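## Task

Take the 96-well plate off plate nest N1 and set it inside the yellow bin marked RECYCLE, one of three look-alike bins. At the end all three bins must be standing upright, and the plate must stay in the bin on its own without the robot supporting it. Then open the gripper and pull the arm away.

## Robot and tools

ROBOT. Two 7-joint arms, left_arm and right_arm, each with a parallel gripper. Both hang from a single upright column behind the near edge of the table. Setting the same joint values on both arms gives mirror-image poses. The arm that is not needed may be parked out of the way. Never let the arms collide or push on each other.

FRAME. Every position is in one shared scene frame, in metres. z = 0 is the table top and +z is up. The origin sits 0.07 m behind the centre of the table's near edge. +x points away from the robot over the table, and +y is toward left_arm's side. The robot may be turned slightly about its column. Printed hand positions are approximate, and the error grows with reach. Camera image sides do not match the arm names.

GRIPPER. The fingers point along the gripper's +z axis and close along its y axis. The reported end_effector_position is the point between the pads with the fingers shut, just under 1 cm behind the tips. Closing pushes the tips about 17 mm further along +z. The pad gap is 0.145 m when fully open.

execute_actions(actions). This is a list of actions run in order. Each action is a table of up to 15 rows, and each row lasts one control step of 1/30 s. If a table is shorter, its last row repeats until 15 steps (0.5 s) have run. Each row has 16 numbers in [-1, 1], even when only one arm moves: left_arm's 7 joint values then its opening, followed by right_arm's 7 joint values then its opening. The joint order is shoulder pitch, shoulder roll, upper arm roll, elbow, forearm roll, wrist pitch, wrist yaw. Joint values are offsets from each arm's angles at the start of that action, not from the previous row. For the first action of a call, that start is the last reported state. The scale per 1.0 is 0.9738 rad (shoulder pitch), 0.9684 (shoulder roll), 1.598 (upper arm roll), 1.604 (elbow), 3.238 (forearm roll), and 3.249 (wrist pitch and wrist yaw). The opening is absolute, not an offset: +1 is fully open and -1 is shut. A full close needs about 0.5 s or more. An empty list only returns the state and images.

JOINT RANGES (rad), in joint order, for left_arm: -1.396..2.000, -0.175..2.000, -1.571..1.571, 0.000..2.443, -1.571..1.571, -0.785..0.785, -1.571..1.571. right_arm is the same except that shoulder pitch runs -1.300..2.000. The true ends may differ from these by up to 0.017 rad either way. An action that pushes a joint outward more than 0.017 rad past its end is rejected for both arms. If the call is malformed, or its first action fails this check, nothing in the call runs. A request slightly past a real end is clipped to that end, and the result then reports "joint sent to its limit".

move(target, speed, blocking). target is a single 16-number row laid out as above. Its joint values are offsets from the Joint positions in the most recent result that lists them. The openings are absolute and are applied at once. All joints of both arms progress along their paths together, so the hand traces a curve. Joints farther from the hand sweep it faster. speed is the top speed in rad/s of whichever joint has the largest travel: 0.01 to 2, default 0.5. A move lasts between 0.5 and 10 s and stops short of its target if it would need longer. It does not avoid obstacles or the other arm, and contact is harder at higher speed or with a target set deeper past the contact point. With blocking=false, the result comes back after 0.5 s. Check on the move with wait(0), and call wait or stop before sending other commands. The result ends with a "move:" line giving the outcome (done, off_target, moving, held, fault), a limits= flag, and each arm's joint farthest from its target.

wait(seconds), 0 to 10: the arms keep their last command. stop(): brakes a running move and needs some room to do so. zoom_image(camera, region): region is [x0, y0, x1, y1] in pixels of that camera's latest image, at most 504 by 504. finished_scene(scene): pass the number of the current scene. It cannot be undone, and the result says whether the task succeeded.

CAMERAS. cam_high, cam_low, cam_left_wrist and cam_right_wrist each give 504x504 images, returned in that order.

RESULTS. The state line lists each gripper's end_effector_position and end_effector_quat_wxyz. Joint positions and Joint velocities give, per arm, the 7 joints (rad, rad/s) and then the pad gap (m, m/s). Joint targets shows what the joints are currently driven toward. grip_measured is the current opening on the command scale. Other lines are "joint command not followed" (a clearance check changed or blocked joint targets), MOTOR HOT (85 °C or more), and FAULT or OVER-TEMPERATURE FAULT (the arm has stopped, and at 100 °C it goes limp under load).

MOTION LIMITS. Each step, a joint's target can lead its measured angle by at most 0.0738 (shoulder pitch), 0.0684 (shoulder roll), 0.113 (upper arm roll), 0.119 (elbow), 0.403 (forearm roll) or 0.414 rad (wrist joints). Targets that would move the hand more than 70 mm from where it is are scaled back. Large displacements therefore take several actions, and any unfinished remainder must be sent again.

HOLDING. Keep commanding an opening well below grip_measured, since a lower value squeezes harder. The force is about 10 N per pad for objects up to about 11 cm wide, and a fast close can hit harder. Brief tugs on the held plate, or pushes on loose items, can happen. The robot keeps its last command while you are thinking, and holding a load heats the motors.

AVOID. Do not drop, slam or shove the plate, tip any bin, knock anything off the table (that ends the scene), or crash the arms together. Release the plate only once it is entirely inside the bin, then open the gripper and move the arm clear.

Each tool is called after "Request:" as name([rows], argument=value, ...), one row to a line, values as JSON.

## Session

I'll start by looking at the scene.

Request:
execute_actions(actions=[])

Scene clock: 0.00 s.
left_arm: end_effector_position=(+0.0733, +0.6080, +0.1287) grip_measured=+1.00 end_effector_quat_wxyz=(+0.481, -0.449, +0.696, +0.287) | right_arm: end_effector_position=(+0.1217, -0.2969, +0.2098) grip_measured=+1.00 end_effector_quat_wxyz=(+0.326, +0.330, +0.592, +0.659)
Joint positions: left_arm=[-0.129  1.123 -1.431  0.537 -0.148  0.611 -0.316  0.145] | right_arm=[-0.699  1.055 -0.2    1.239 -1.172 -0.533 -1.342  0.145]
Joint velocities: left_arm=[ 0.033 -0.055 -0.002  0.017  0.051  0.051 -0.007 -0.   ] | right_arm=[ 0.077 -0.077 -0.017  0.007 -0.081  0.066  0.066 -0.   ]
Joint targets: left_arm=[-0.129 1.123 -1.431 0.537 -0.148 0.611 -0.316] | right_arm=[-0.699 1.055 -0.200 1.239 -1.172 -0.533 -1.342]

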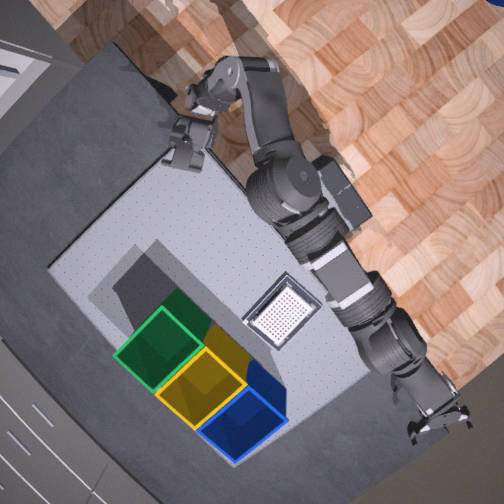

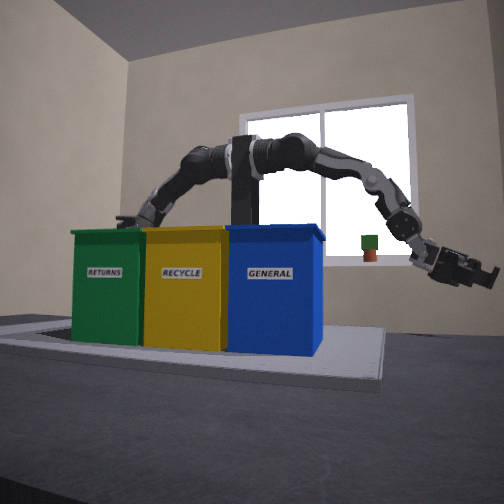

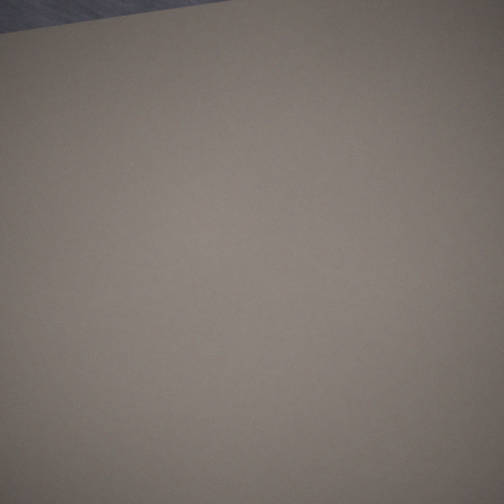

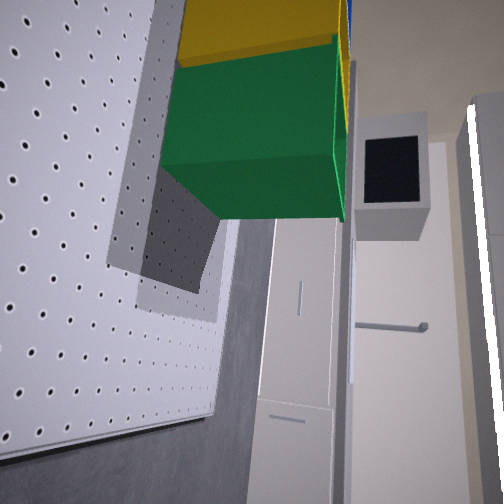

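Request:
zoom_image(camera="cam_high", region=[100, 230, 340, 470])

Request:
zoom_image(camera="cam_high", region=[230, 260, 330, 360])

Request:
zoom_image(camera="cam_low", region=[0, 200, 400, 400])

Region (100, 230, 340, 470) of cam_high's 504x504 image, scaled by 2.100, with more detail than that image has.

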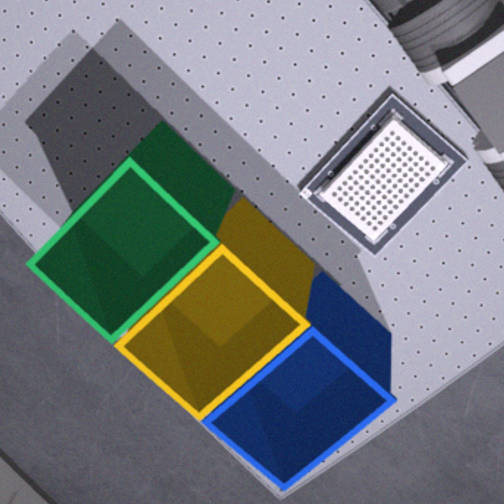

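Region (230, 260, 330, 360) of cam_high's 504x504 image, scaled by 5.040, with more detail than that image has.

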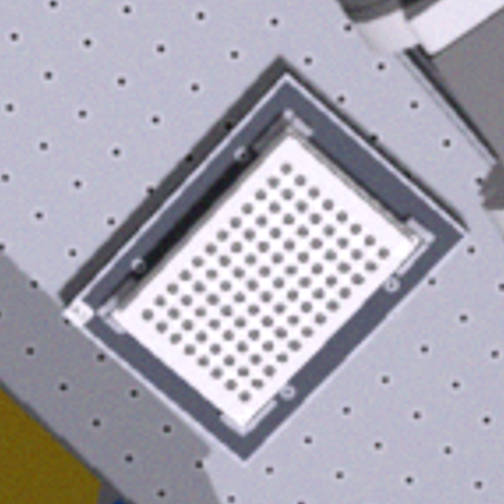

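Region (0, 200, 400, 400) of cam_low's 504x504 image, scaled by 1.260, with more detail than that image has.

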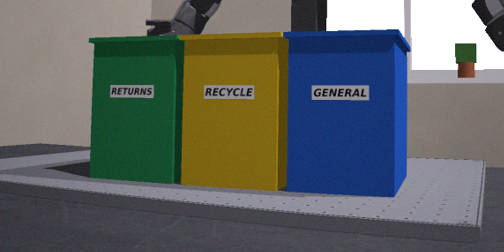

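Request:
zoom_image(camera="cam_high", region=[130, 40, 330, 240])

Request:
zoom_image(camera="cam_high", region=[340, 300, 500, 460])

Request:
zoom_image(camera="cam_high", region=[30, 130, 230, 330])

Request:
zoom_image(camera="cam_high", region=[200, 320, 400, 504])

Region (130, 40, 330, 240) of cam_high's 504x504 image, scaled by 2.520, with more detail than that image has.

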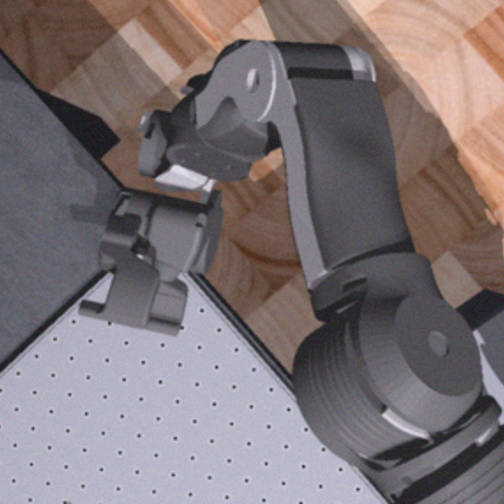

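Region (340, 300, 500, 460) of cam_high's 504x504 image, scaled by 3.150, with more detail than that image has.

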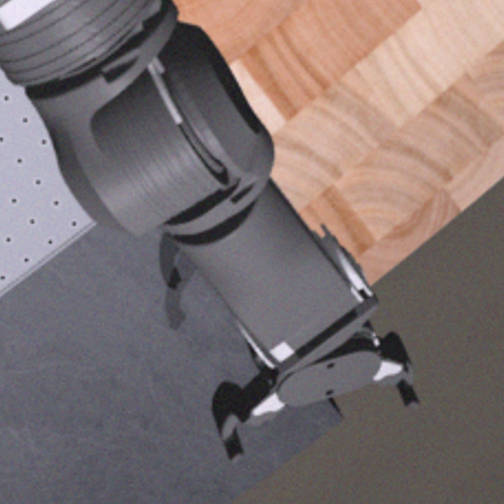

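Region (30, 130, 230, 330) of cam_high's 504x504 image, scaled by 2.520, with more detail than that image has.

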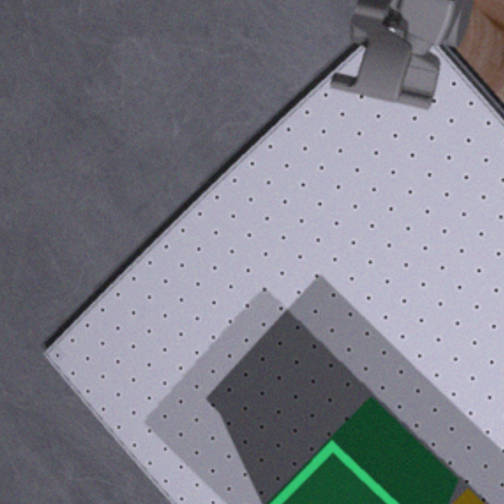

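Region (200, 320, 400, 504) of cam_high's 504x504 image, scaled by 2.520, with more detail than that image has; it fills the top 464 rows of this view, and the rest is white.

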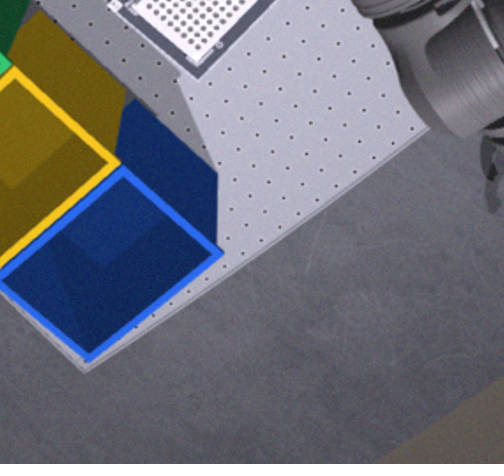

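Request:
zoom_image(camera="cam_high", region=[150, 110, 270, 230])

Request:
zoom_image(camera="cam_high", region=[270, 290, 400, 420])

Request:
zoom_image(camera="cam_high", region=[40, 180, 160, 300])

Request:
zoom_image(camera="cam_high", region=[290, 140, 410, 260])

Region (150, 110, 270, 230) of cam_high's 504x504 image, scaled by 4.200, with more detail than that image has.

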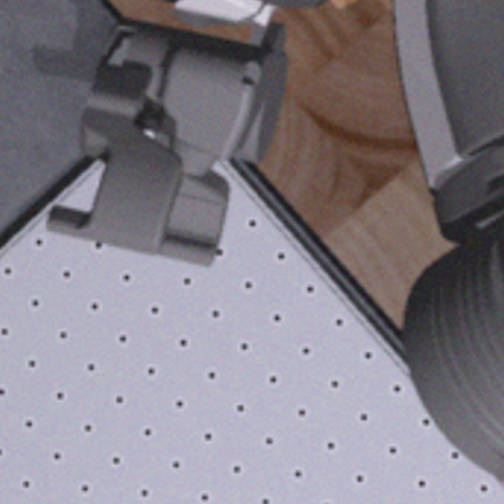

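Region (270, 290, 400, 420) of cam_high's 504x504 image, scaled by 3.877, with more detail than that image has.

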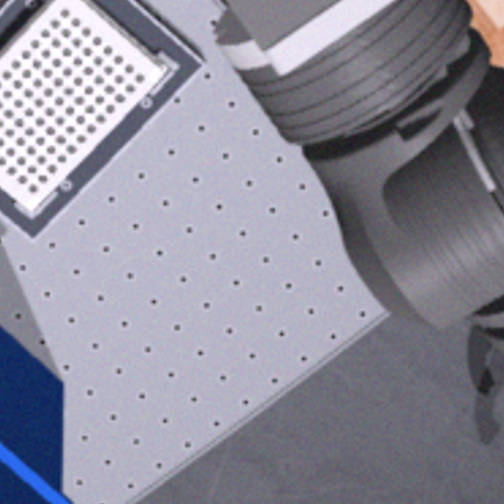

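Region (40, 180, 160, 300) of cam_high's 504x504 image, scaled by 4.200, with more detail than that image has.

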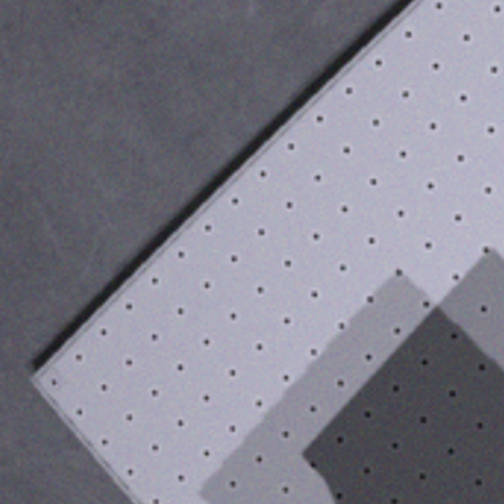

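Region (290, 140, 410, 260) of cam_high's 504x504 image, scaled by 4.200, with more detail than that image has.

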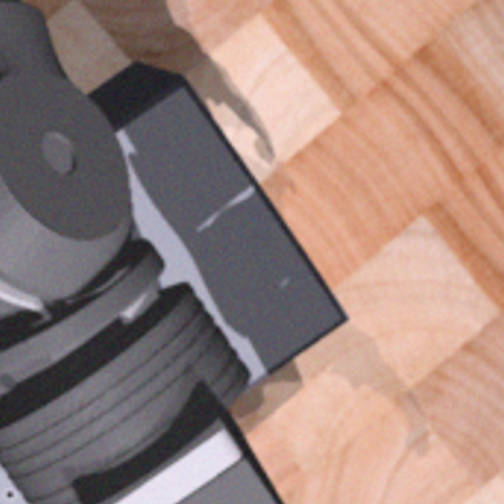

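Request:
zoom_image(camera="cam_high", region=[170, 170, 310, 310])

Request:
zoom_image(camera="cam_high", region=[230, 300, 380, 450])

Region (170, 170, 310, 310) of cam_high's 504x504 image, scaled by 3.600, with more detail than that image has.

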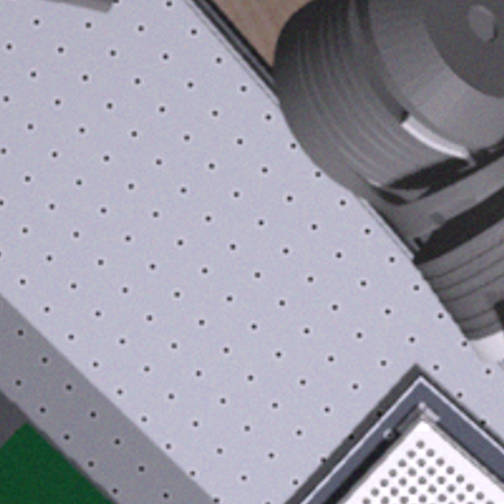

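Region (230, 300, 380, 450) of cam_high's 504x504 image, scaled by 3.360, with more detail than that image has.

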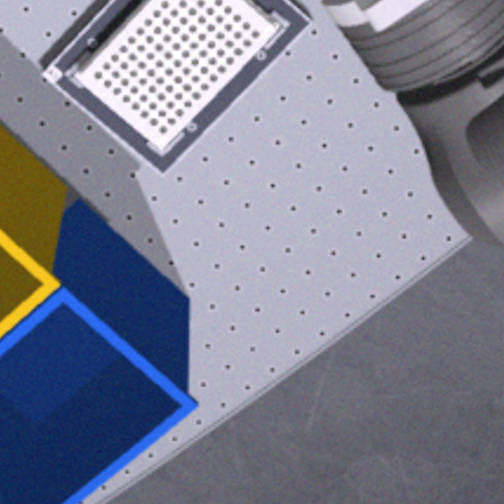

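Request:
zoom_image(camera="cam_high", region=[390, 370, 490, 470])

Request:
zoom_image(camera="cam_low", region=[384, 200, 504, 320])

Request:
zoom_image(camera="cam_high", region=[145, 335, 255, 445])

Region (390, 370, 490, 470) of cam_high's 504x504 image, scaled by 5.040, with more detail than that image has.

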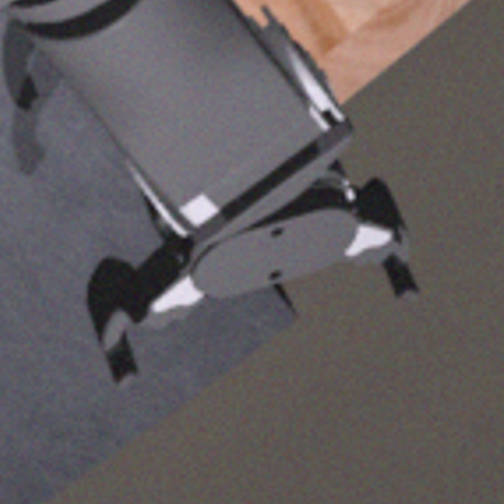

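Region (384, 200, 504, 320) of cam_low's 504x504 image, scaled by 4.200, with more detail than that image has.

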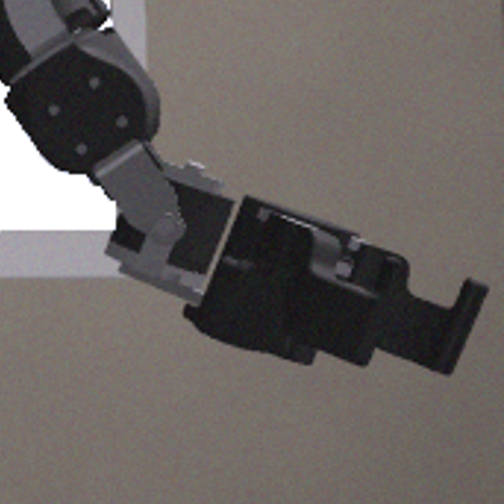

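Region (145, 335, 255, 445) of cam_high's 504x504 image, scaled by 4.582, with more detail than that image has.

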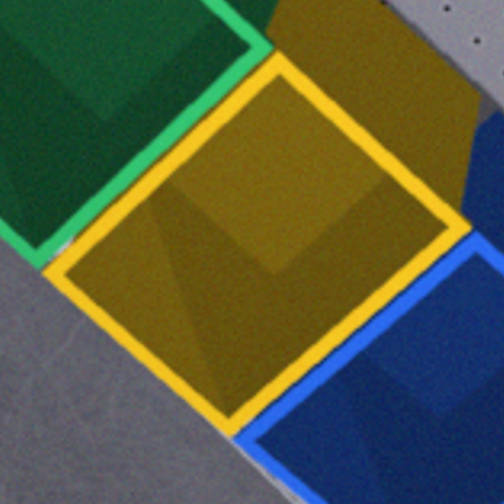

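Request:
zoom_image(camera="cam_high", region=[280, 300, 380, 400])

Request:
zoom_image(camera="cam_high", region=[200, 380, 300, 480])

Request:
zoom_image(camera="cam_high", region=[200, 240, 290, 330])

Region (280, 300, 380, 400) of cam_high's 504x504 image, scaled by 5.040, with more detail than that image has.

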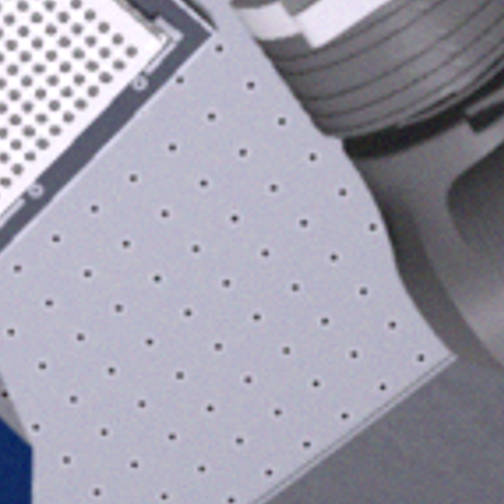

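Region (200, 380, 300, 480) of cam_high's 504x504 image, scaled by 5.040, with more detail than that image has.

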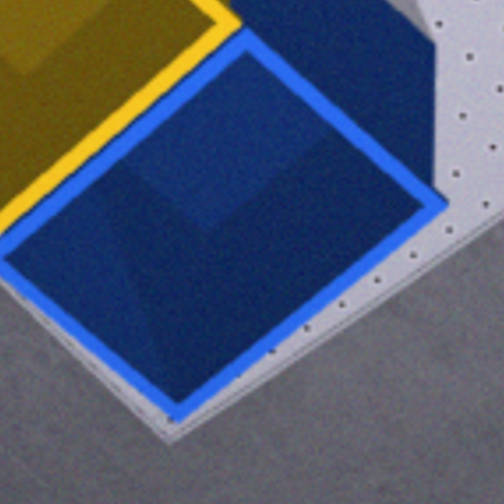

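Region (200, 240, 290, 330) of cam_high's 504x504 image, scaled by 5.600, with more detail than that image has.

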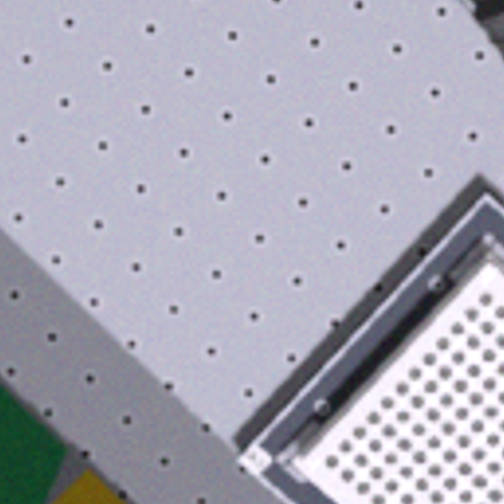

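Request:
move(target=[0.3892,0.2860,0.3636,0.6004,-0.1087,-0.1573,0.2819,1, 0,0,0,0,0,0,0,1], speed=0.9)

Scene clock: 12.60 s.
left_arm: end_effector_position=(+0.2740, +0.3737, +0.1615) grip_measured=+1.00 end_effector_quat_wxyz=(+0.245, -0.560, +0.790, -0.046) | right_arm: end_effector_position=(+0.1217, -0.2969, +0.2098) grip_measured=+1.00 end_effector_quat_wxyz=(+0.326, +0.330, +0.592, +0.659)
Joint positions: left_arm=[ 0.251  1.399 -0.851  1.5   -0.499  0.103  0.594  0.145] | right_arm=[-0.699  1.055 -0.2    1.239 -1.172 -0.533 -1.342  0.145]
Joint velocities: left_arm=[ 0.011 -0.033 -0.007 -0.002  0.007  0.007 -0.022  0.   ] | right_arm=[ 0.055 -0.055  0.002 -0.002 -0.007  0.037  0.037  0.   ]
Joint targets: left_arm=[0.250 1.400 -0.850 1.499 -0.500 0.100 0.600] | right_arm=[-0.699 1.055 -0.200 1.239 -1.172 -0.533 -1.342]
move: done; limits=none; left_arm: farthest joint: the wrist yaw, 0.006 radians from its target (0.916 radians at the start); right_arm: farthest joint: the shoulder pitch, 0.000 radians from its target (0.000 radians at the start)

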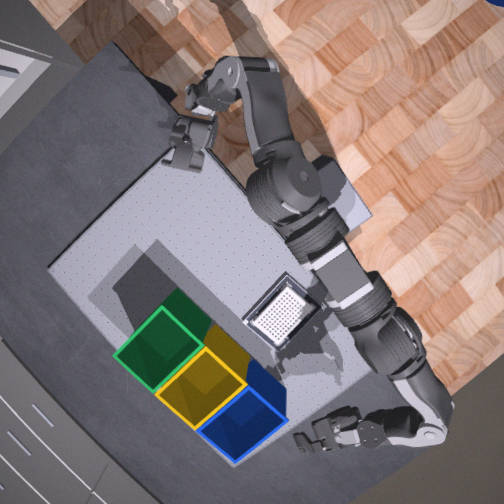

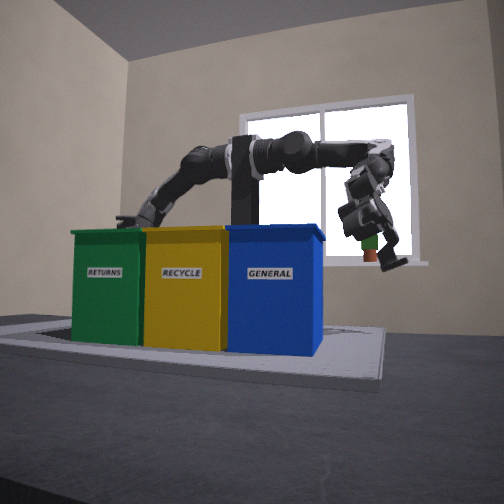

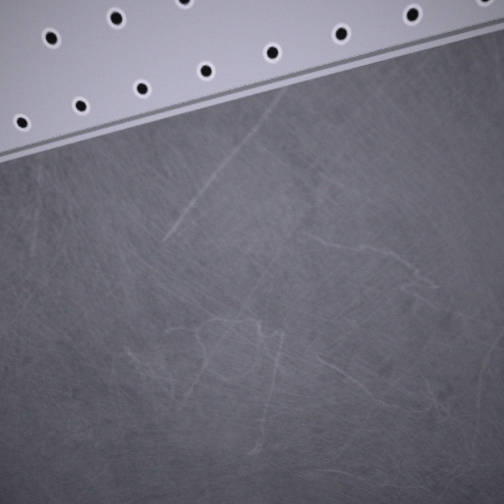

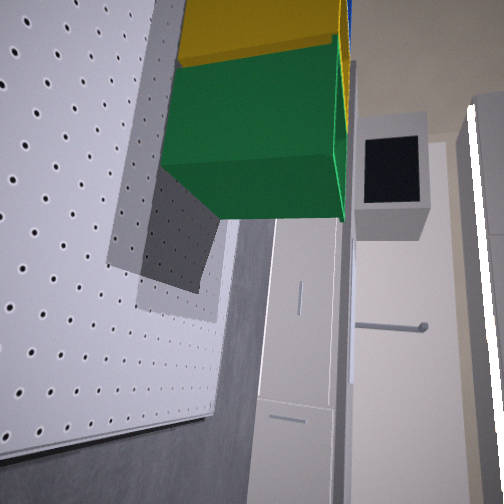

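Request:
move(target=[0.3384,-0.6767,-0.2273,0.2054,-0.0998,-0.1317,0.2453,1, 0,0,0,0,0,0,0,1], speed=0.8)

Scene clock: 14.47 s.
left_arm: end_effector_position=(+0.1952, +0.1014, +0.1271) grip_measured=+1.00 end_effector_quat_wxyz=(+0.000, -0.068, +0.998, -0.004) | right_arm: end_effector_position=(+0.1217, -0.2969, +0.2098) grip_measured=+1.00 end_effector_quat_wxyz=(+0.326, +0.330, +0.592, +0.659)
Joint positions: left_arm=[ 0.579  0.743 -1.21   1.83  -0.82  -0.322  1.385  0.145] | right_arm=[-0.699  1.055 -0.2    1.239 -1.172 -0.533 -1.342  0.145]
Joint velocities: left_arm=[-0.033  0.033 -0.012  0.017 -0.022  0.081  0.007  0.   ] | right_arm=[ 0.077 -0.099 -0.002 -0.007 -0.022  0.022 -0.007  0.   ]
Joint targets: left_arm=[0.581 0.744 -1.214 1.829 -0.822 -0.325 1.391] | right_arm=[-0.699 1.055 -0.200 1.239 -1.172 -0.533 -1.342]
move: done; limits=none; left_arm: farthest joint: the wrist yaw, 0.006 radians from its target (0.797 radians at the start); right_arm: farthest joint: the shoulder pitch, 0.000 radians from its target (0.000 radians at the start)

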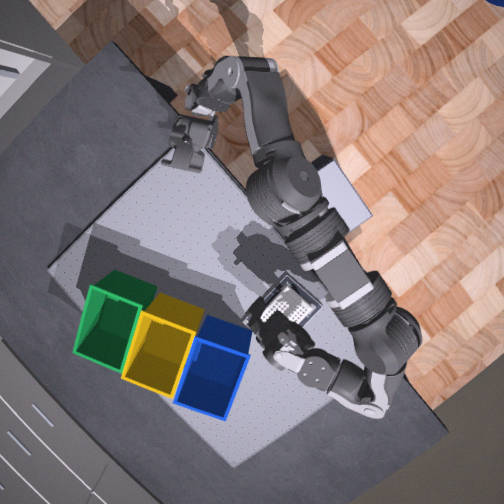

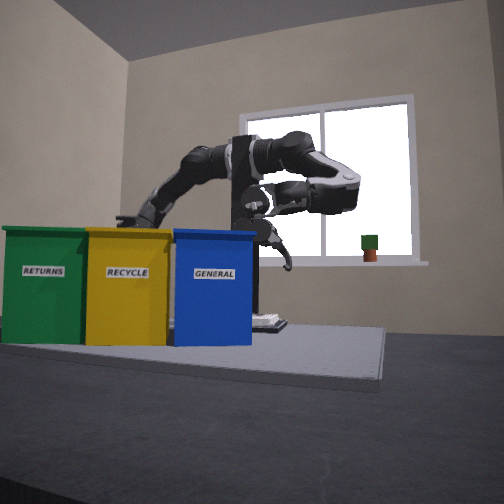

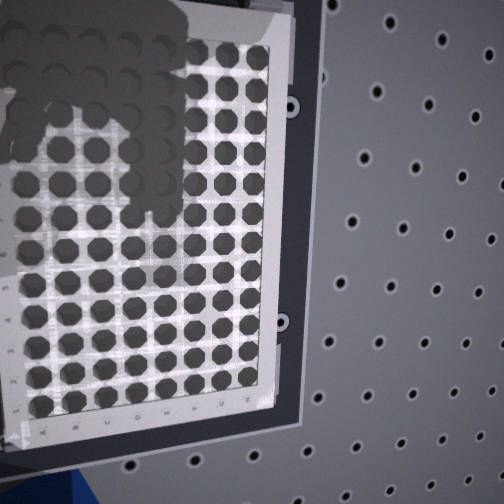

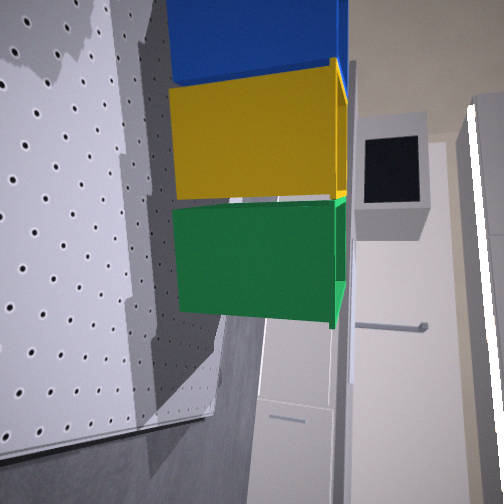

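Request:
zoom_image(camera="cam_high", region=[40, 230, 280, 470])

Request:
zoom_image(camera="cam_high", region=[220, 250, 400, 430])

Request:
zoom_image(camera="cam_low", region=[170, 170, 370, 370])

Region (40, 230, 280, 470) of cam_high's 504x504 image, scaled by 2.100, with more detail than that image has.

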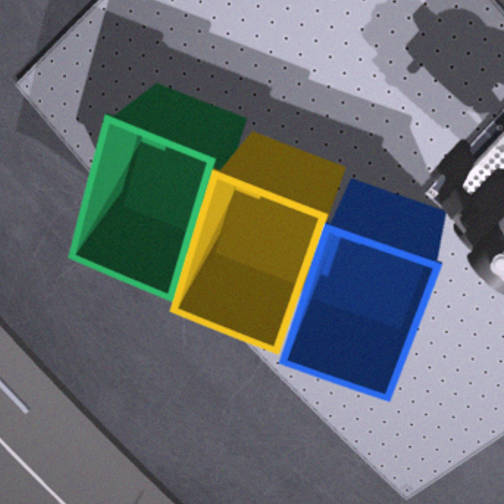

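Region (220, 250, 400, 430) of cam_high's 504x504 image, scaled by 2.800, with more detail than that image has.

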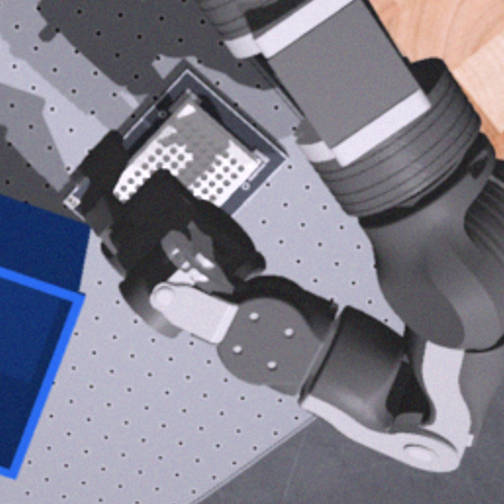

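Region (170, 170, 370, 370) of cam_low's 504x504 image, scaled by 2.520, with more detail than that image has.

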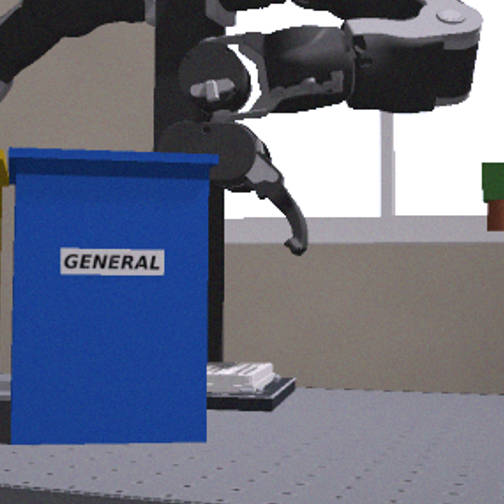

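Request:
move(target=[0.6891,-0.1477,-0.1815,0.0125,0.1452,0.0222,0.0108,-0.38, 0,0,0,0,0,0,0,1], speed=0.6)

Scene clock: 24.23 s.
left_arm: end_effector_position=(+0.2414, +0.0334, +0.2366) grip_measured=-0.38 end_effector_quat_wxyz=(+0.029, +0.010, +0.998, -0.055) | right_arm: end_effector_position=(+0.1217, -0.2969, +0.2098) grip_measured=+1.00 end_effector_quat_wxyz=(+0.326, +0.330, +0.592, +0.659)
Joint positions: left_arm=[ 1.251  0.601 -1.496  1.849 -0.352 -0.253  1.414  0.047] | right_arm=[-0.699  1.055 -0.2    1.239 -1.172 -0.533 -1.342  0.145]
Joint velocities: left_arm=[ 0.033 -0.033 -0.012  0.007  0.022  0.066  0.037 -0.   ] | right_arm=[-0.055 -0.011  0.002 -0.002  0.022 -0.007 -0.051 -0.   ]
Joint targets: left_arm=[1.250 0.600 -1.500 1.850 -0.350 -0.250 1.420] | right_arm=[-0.699 1.055 -0.200 1.239 -1.172 -0.533 -1.342]
move: done; limits=none; left_arm: farthest joint: the wrist yaw, 0.006 radians from its target (0.035 radians at the start); right_arm: farthest joint: the shoulder pitch, 0.000 radians from its target (0.000 radians at the start)

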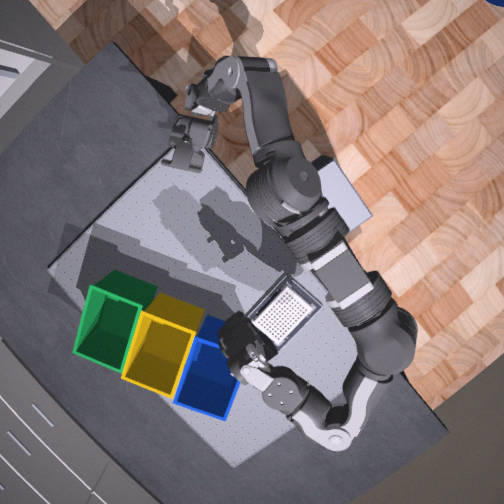

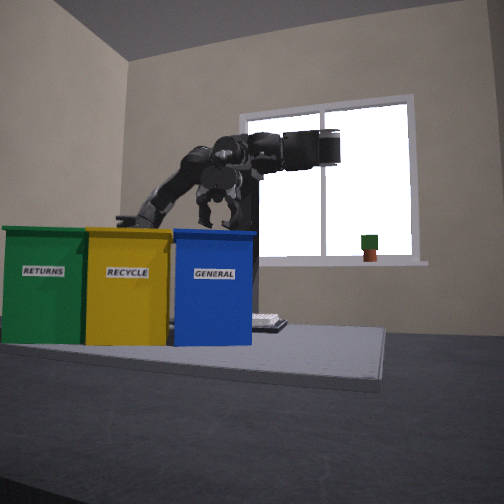

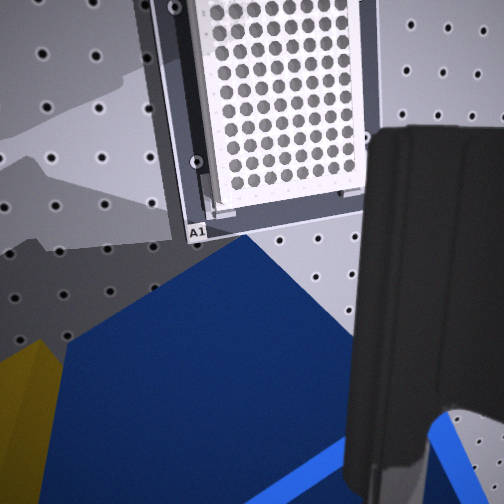

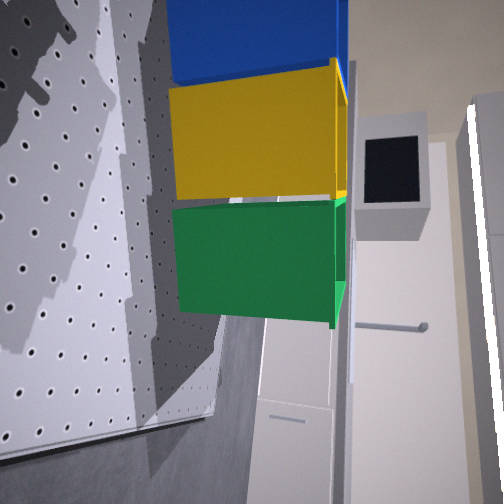

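Request:
move(target=[0.0610,-0.5094,0.0053,-0.5985,-0.0247,0.0325,0.0020,-0.38, 0,0,0,0,0,0,0,1], speed=0.7)

Scene clock: 26.77 s.
left_arm: end_effector_position=(+0.3718, +0.0072, +0.2177) grip_measured=-0.38 end_effector_quat_wxyz=(+0.083, -0.255, +0.963, +0.023) | right_arm: end_effector_position=(+0.1217, -0.2969, +0.2098) grip_measured=+1.00 end_effector_quat_wxyz=(+0.326, +0.330, +0.592, +0.659)
Joint positions: left_arm=[ 1.308  0.108 -1.491  0.891 -0.43  -0.15   1.418  0.047] | right_arm=[-0.699  1.055 -0.2    1.239 -1.172 -0.533 -1.342  0.145]
Joint velocities: left_arm=[-0.077 -0.011 -0.007  0.017 -0.022 -0.007  0.051  0.   ] | right_arm=[-0.011 -0.011 -0.007  0.002  0.051  0.037 -0.154  0.   ]
Joint targets: left_arm=[1.311 0.107 -1.487 0.889 -0.432 -0.147 1.421] | right_arm=[-0.699 1.055 -0.200 1.239 -1.172 -0.533 -1.342]
move: done; limits=none; left_arm: farthest joint: the shoulder pitch, 0.003 radians from its target (0.059 radians at the start); right_arm: farthest joint: the shoulder pitch, 0.000 radians from its target (0.000 radians at the start)

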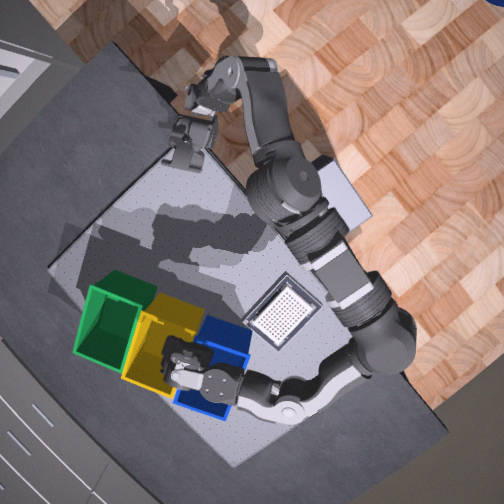

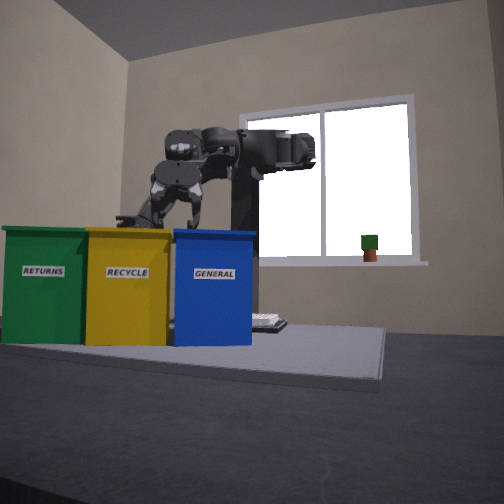

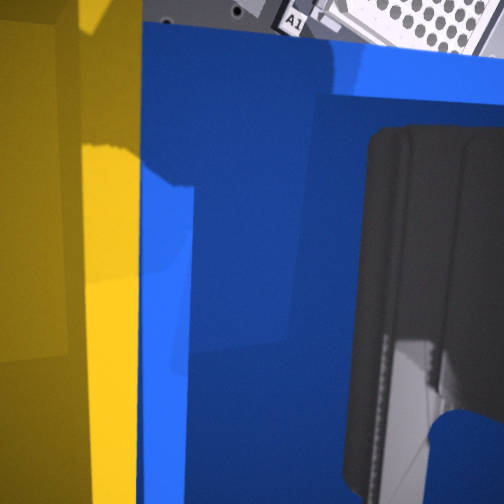

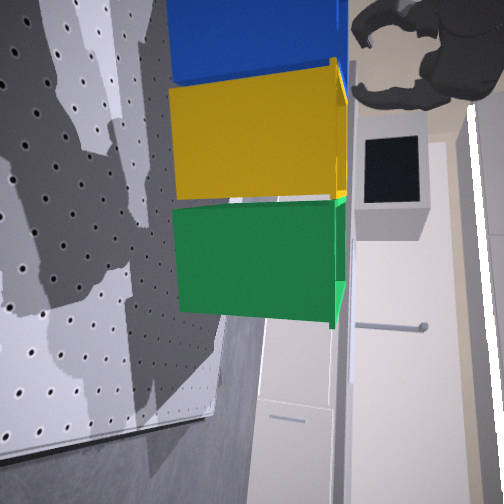

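Request:
execute_actions(actions=[])

Scene clock: 27.63 s.
left_arm: end_effector_position=(+0.3718, +0.0072, +0.2177) grip_measured=-0.38 end_effector_quat_wxyz=(+0.083, -0.255, +0.963, +0.023) | right_arm: end_effector_position=(+0.1217, -0.2969, +0.2098) grip_measured=+1.00 end_effector_quat_wxyz=(+0.326, +0.330, +0.592, +0.659)
Joint positions: left_arm=[ 1.308  0.108 -1.491  0.891 -0.43  -0.15   1.418  0.047] | right_arm=[-0.699  1.055 -0.2    1.239 -1.172 -0.533 -1.342  0.145]
Joint velocities: left_arm=[ 0.011  0.011 -0.007  0.007 -0.037 -0.022 -0.037 -0.   ] | right_arm=[ 0.011 -0.055  0.002 -0.017 -0.022  0.037 -0.007 -0.   ]
Joint targets: left_arm=[1.311 0.107 -1.487 0.889 -0.432 -0.147 1.421] | right_arm=[-0.699 1.055 -0.200 1.239 -1.172 -0.533 -1.342]

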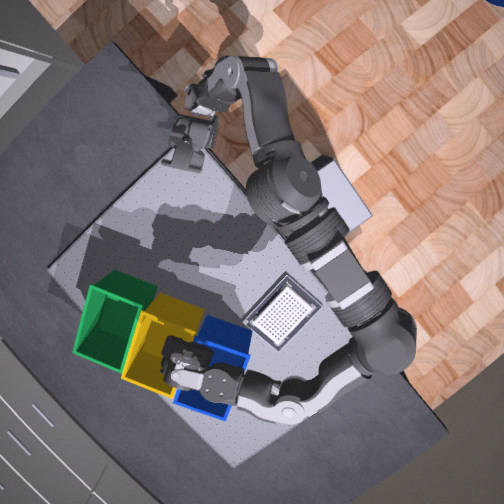

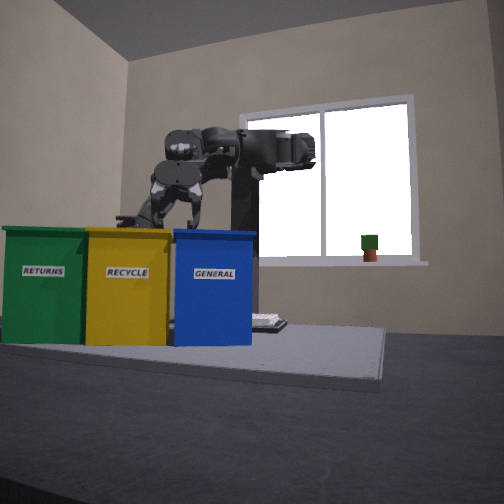

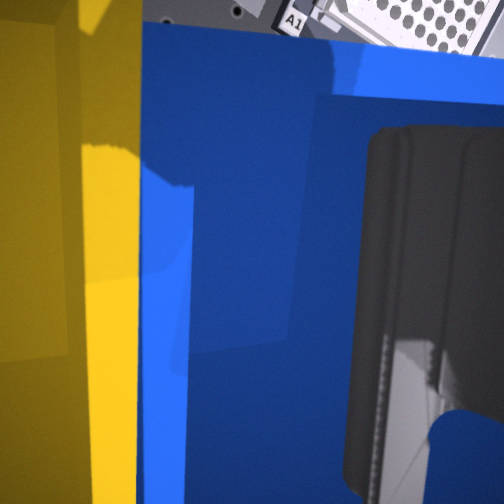

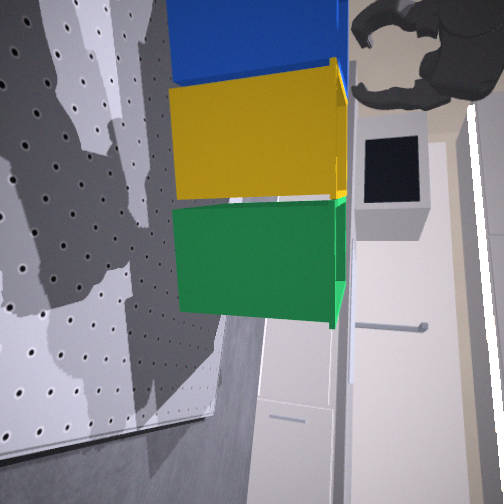

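Request:
move(target=[-0.1439,-0.0861,0.002,-0.1211,-0.0397,-0.0157,-0.0478,-0.38,0,0,0,0,0,0,0,1], speed=0.35)

Scene clock: 31.20 s.
left_arm: end_effector_position=(+0.3714, +0.0082, +0.1593) grip_measured=-0.38 end_effector_quat_wxyz=(+0.083, -0.259, +0.962, +0.026) | right_arm: end_effector_position=(+0.1217, -0.2969, +0.2098) grip_measured=+1.00 end_effector_quat_wxyz=(+0.326, +0.330, +0.592, +0.659)
Joint positions: left_arm=[ 1.168  0.025 -1.49   0.698 -0.557 -0.198  1.269  0.047] | right_arm=[-0.699  1.055 -0.2    1.239 -1.172 -0.533 -1.342  0.145]
Joint velocities: left_arm=[-0.011  0.011  0.022 -0.002 -0.022 -0.007  0.066  0.   ] | right_arm=[-0.055 -0.033 -0.012 -0.007 -0.066 -0.007  0.007  0.   ]
Joint targets: left_arm=[1.168 0.024 -1.487 0.697 -0.559 -0.201 1.263] | right_arm=[-0.699 1.055 -0.200 1.239 -1.172 -0.533 -1.342]
move: done; limits=none; left_arm: farthest joint: the wrist yaw, 0.006 radians from its target (0.156 radians at the start); right_arm: farthest joint: the shoulder pitch, 0.000 radians from its target (0.000 radians at the start)

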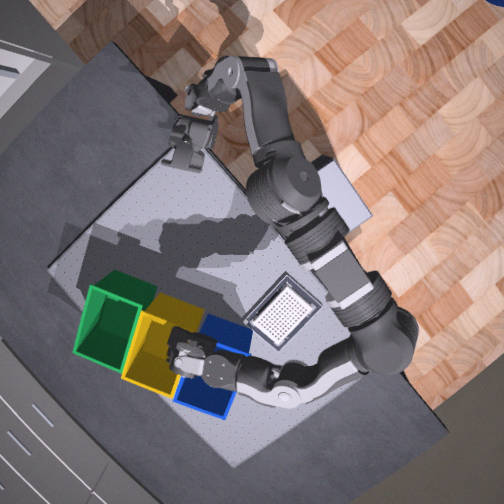

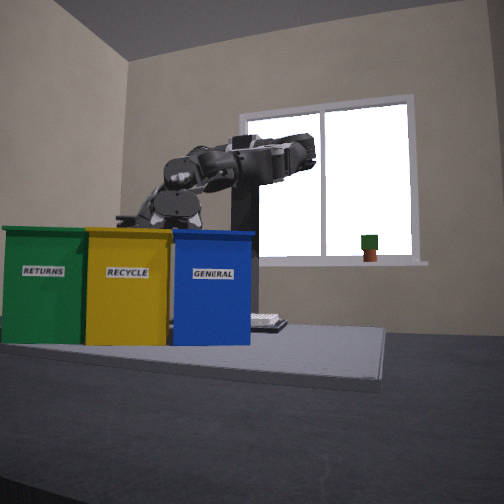

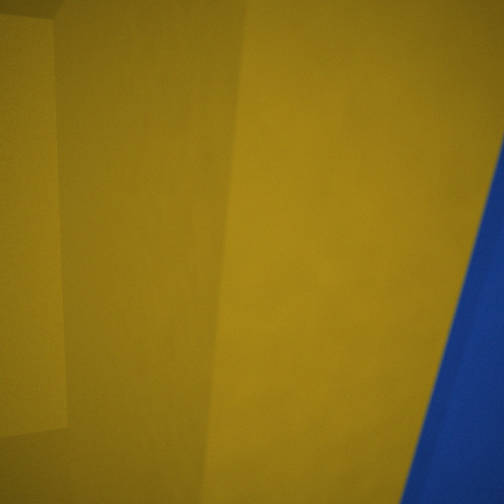

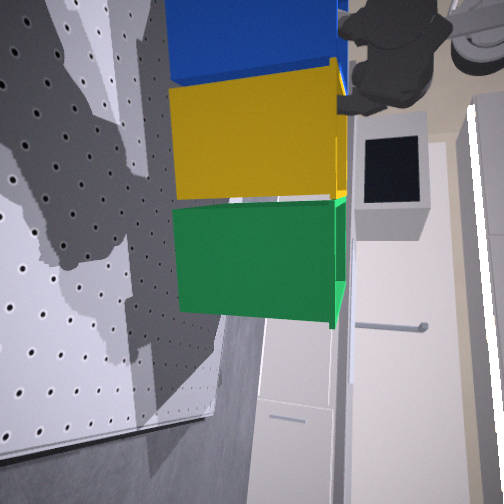

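Request:
zoom_image(camera="cam_low", region=[100, 150, 260, 270])

Request:
zoom_image(camera="cam_high", region=[110, 280, 270, 430])

Region (100, 150, 260, 270) of cam_low's 504x504 image, scaled by 3.150, with more detail than that image has; it fills the top 378 rows of this view, and the rest is white.

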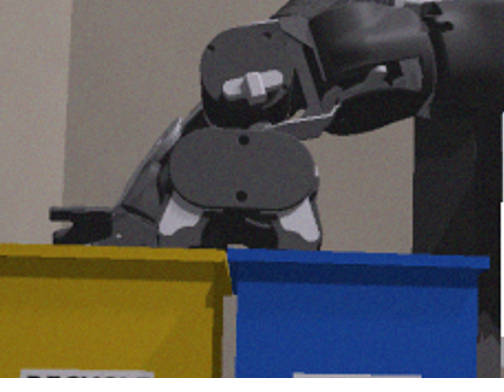

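Region (110, 280, 270, 430) of cam_high's 504x504 image, scaled by 3.150, with more detail than that image has; it fills the top 472 rows of this view, and the rest is white.

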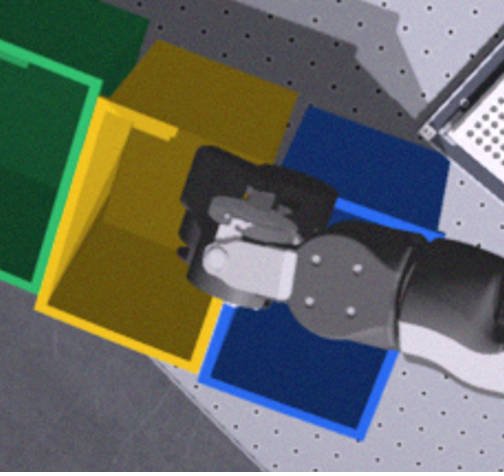

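Request:
execute_actions([
  [[0,0,0,0,0,0,0,-0.45,0,0,0,0,0,0,0,1],[0,0,0,0,0,0,0,-0.5,0,0,0,0,0,0,0,1],[0,0,0,0,0,0,0,-0.54,0,0,0,0,0,0,0,1],[0,0,0,0,0,0,0,-0.58,0,0,0,0,0,0,0,1],[0,0,0,0,0,0,0,-0.62,0,0,0,0,0,0,0,1],[0,0,0,0,0,0,0,-0.66,0,0,0,0,0,0,0,1],[0,0,0,0,0,0,0,-0.7,0,0,0,0,0,0,0,1],[0,0,0,0,0,0,0,-0.73,0,0,0,0,0,0,0,1],[0,0,0,0,0,0,0,-0.76,0,0,0,0,0,0,0,1],[0,0,0,0,0,0,0,-0.79,0,0,0,0,0,0,0,1],[0,0,0,0,0,0,0,-0.82,0,0,0,0,0,0,0,1],[0,0,0,0,0,0,0,-0.85,0,0,0,0,0,0,0,1],[0,0,0,0,0,0,0,-0.88,0,0,0,0,0,0,0,1],[0,0,0,0,0,0,0,-0.9,0,0,0,0,0,0,0,1]],
])

Scene clock: 32.07 s.
left_arm: end_effector_position=(+0.3720, +0.0081, +0.1597) grip_measured=-0.80 end_effector_quat_wxyz=(+0.085, -0.258, +0.962, +0.025) | right_arm: end_effector_position=(+0.1217, -0.2969, +0.2098) grip_measured=+1.00 end_effector_quat_wxyz=(+0.326, +0.330, +0.592, +0.659)
Joint positions: left_arm=[ 1.168  0.025 -1.49   0.698 -0.559 -0.199  1.266  0.015] | right_arm=[-0.699  1.055 -0.2    1.239 -1.172 -0.533 -1.342  0.145]
Joint velocities: left_arm=[ 0.055  0.011  0.002 -0.007  0.051  0.022 -0.066  0.   ] | right_arm=[-0.011 -0.033 -0.012 -0.002 -0.007 -0.022  0.007  0.   ]
Joint targets: left_arm=[1.168 0.026 -1.490 0.698 -0.557 -0.198 1.269] | right_arm=[-0.699 1.055 -0.200 1.239 -1.172 -0.533 -1.342]

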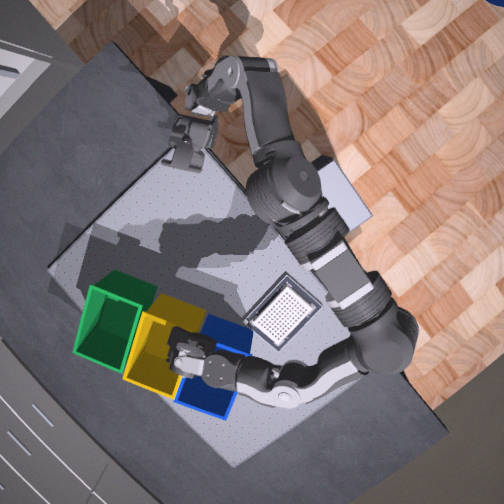

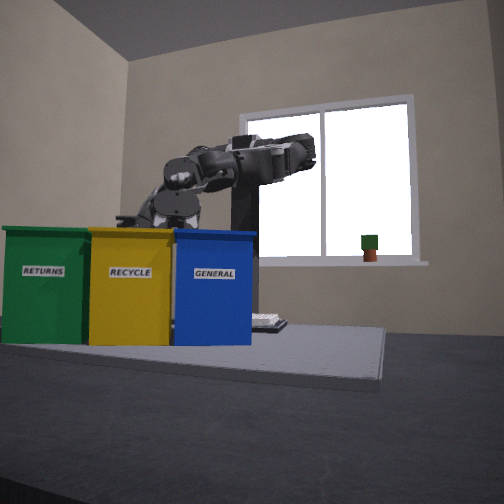

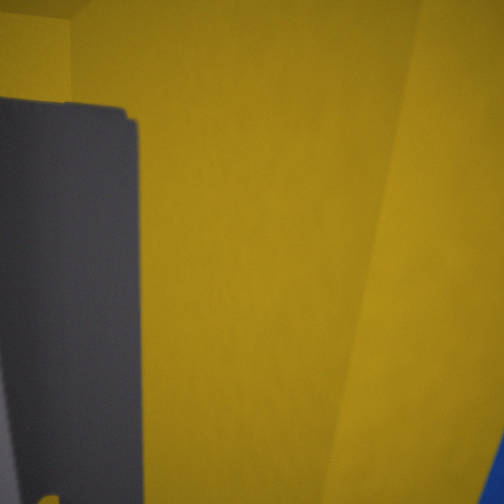

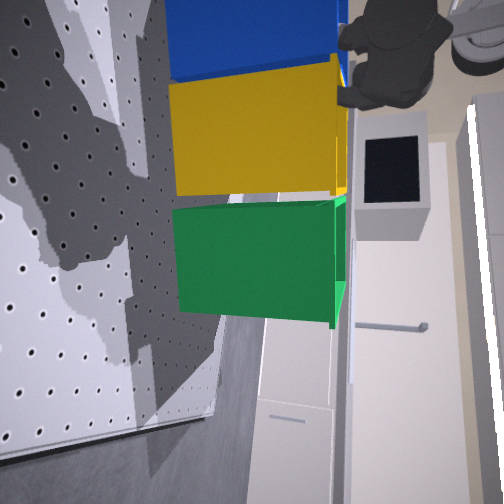

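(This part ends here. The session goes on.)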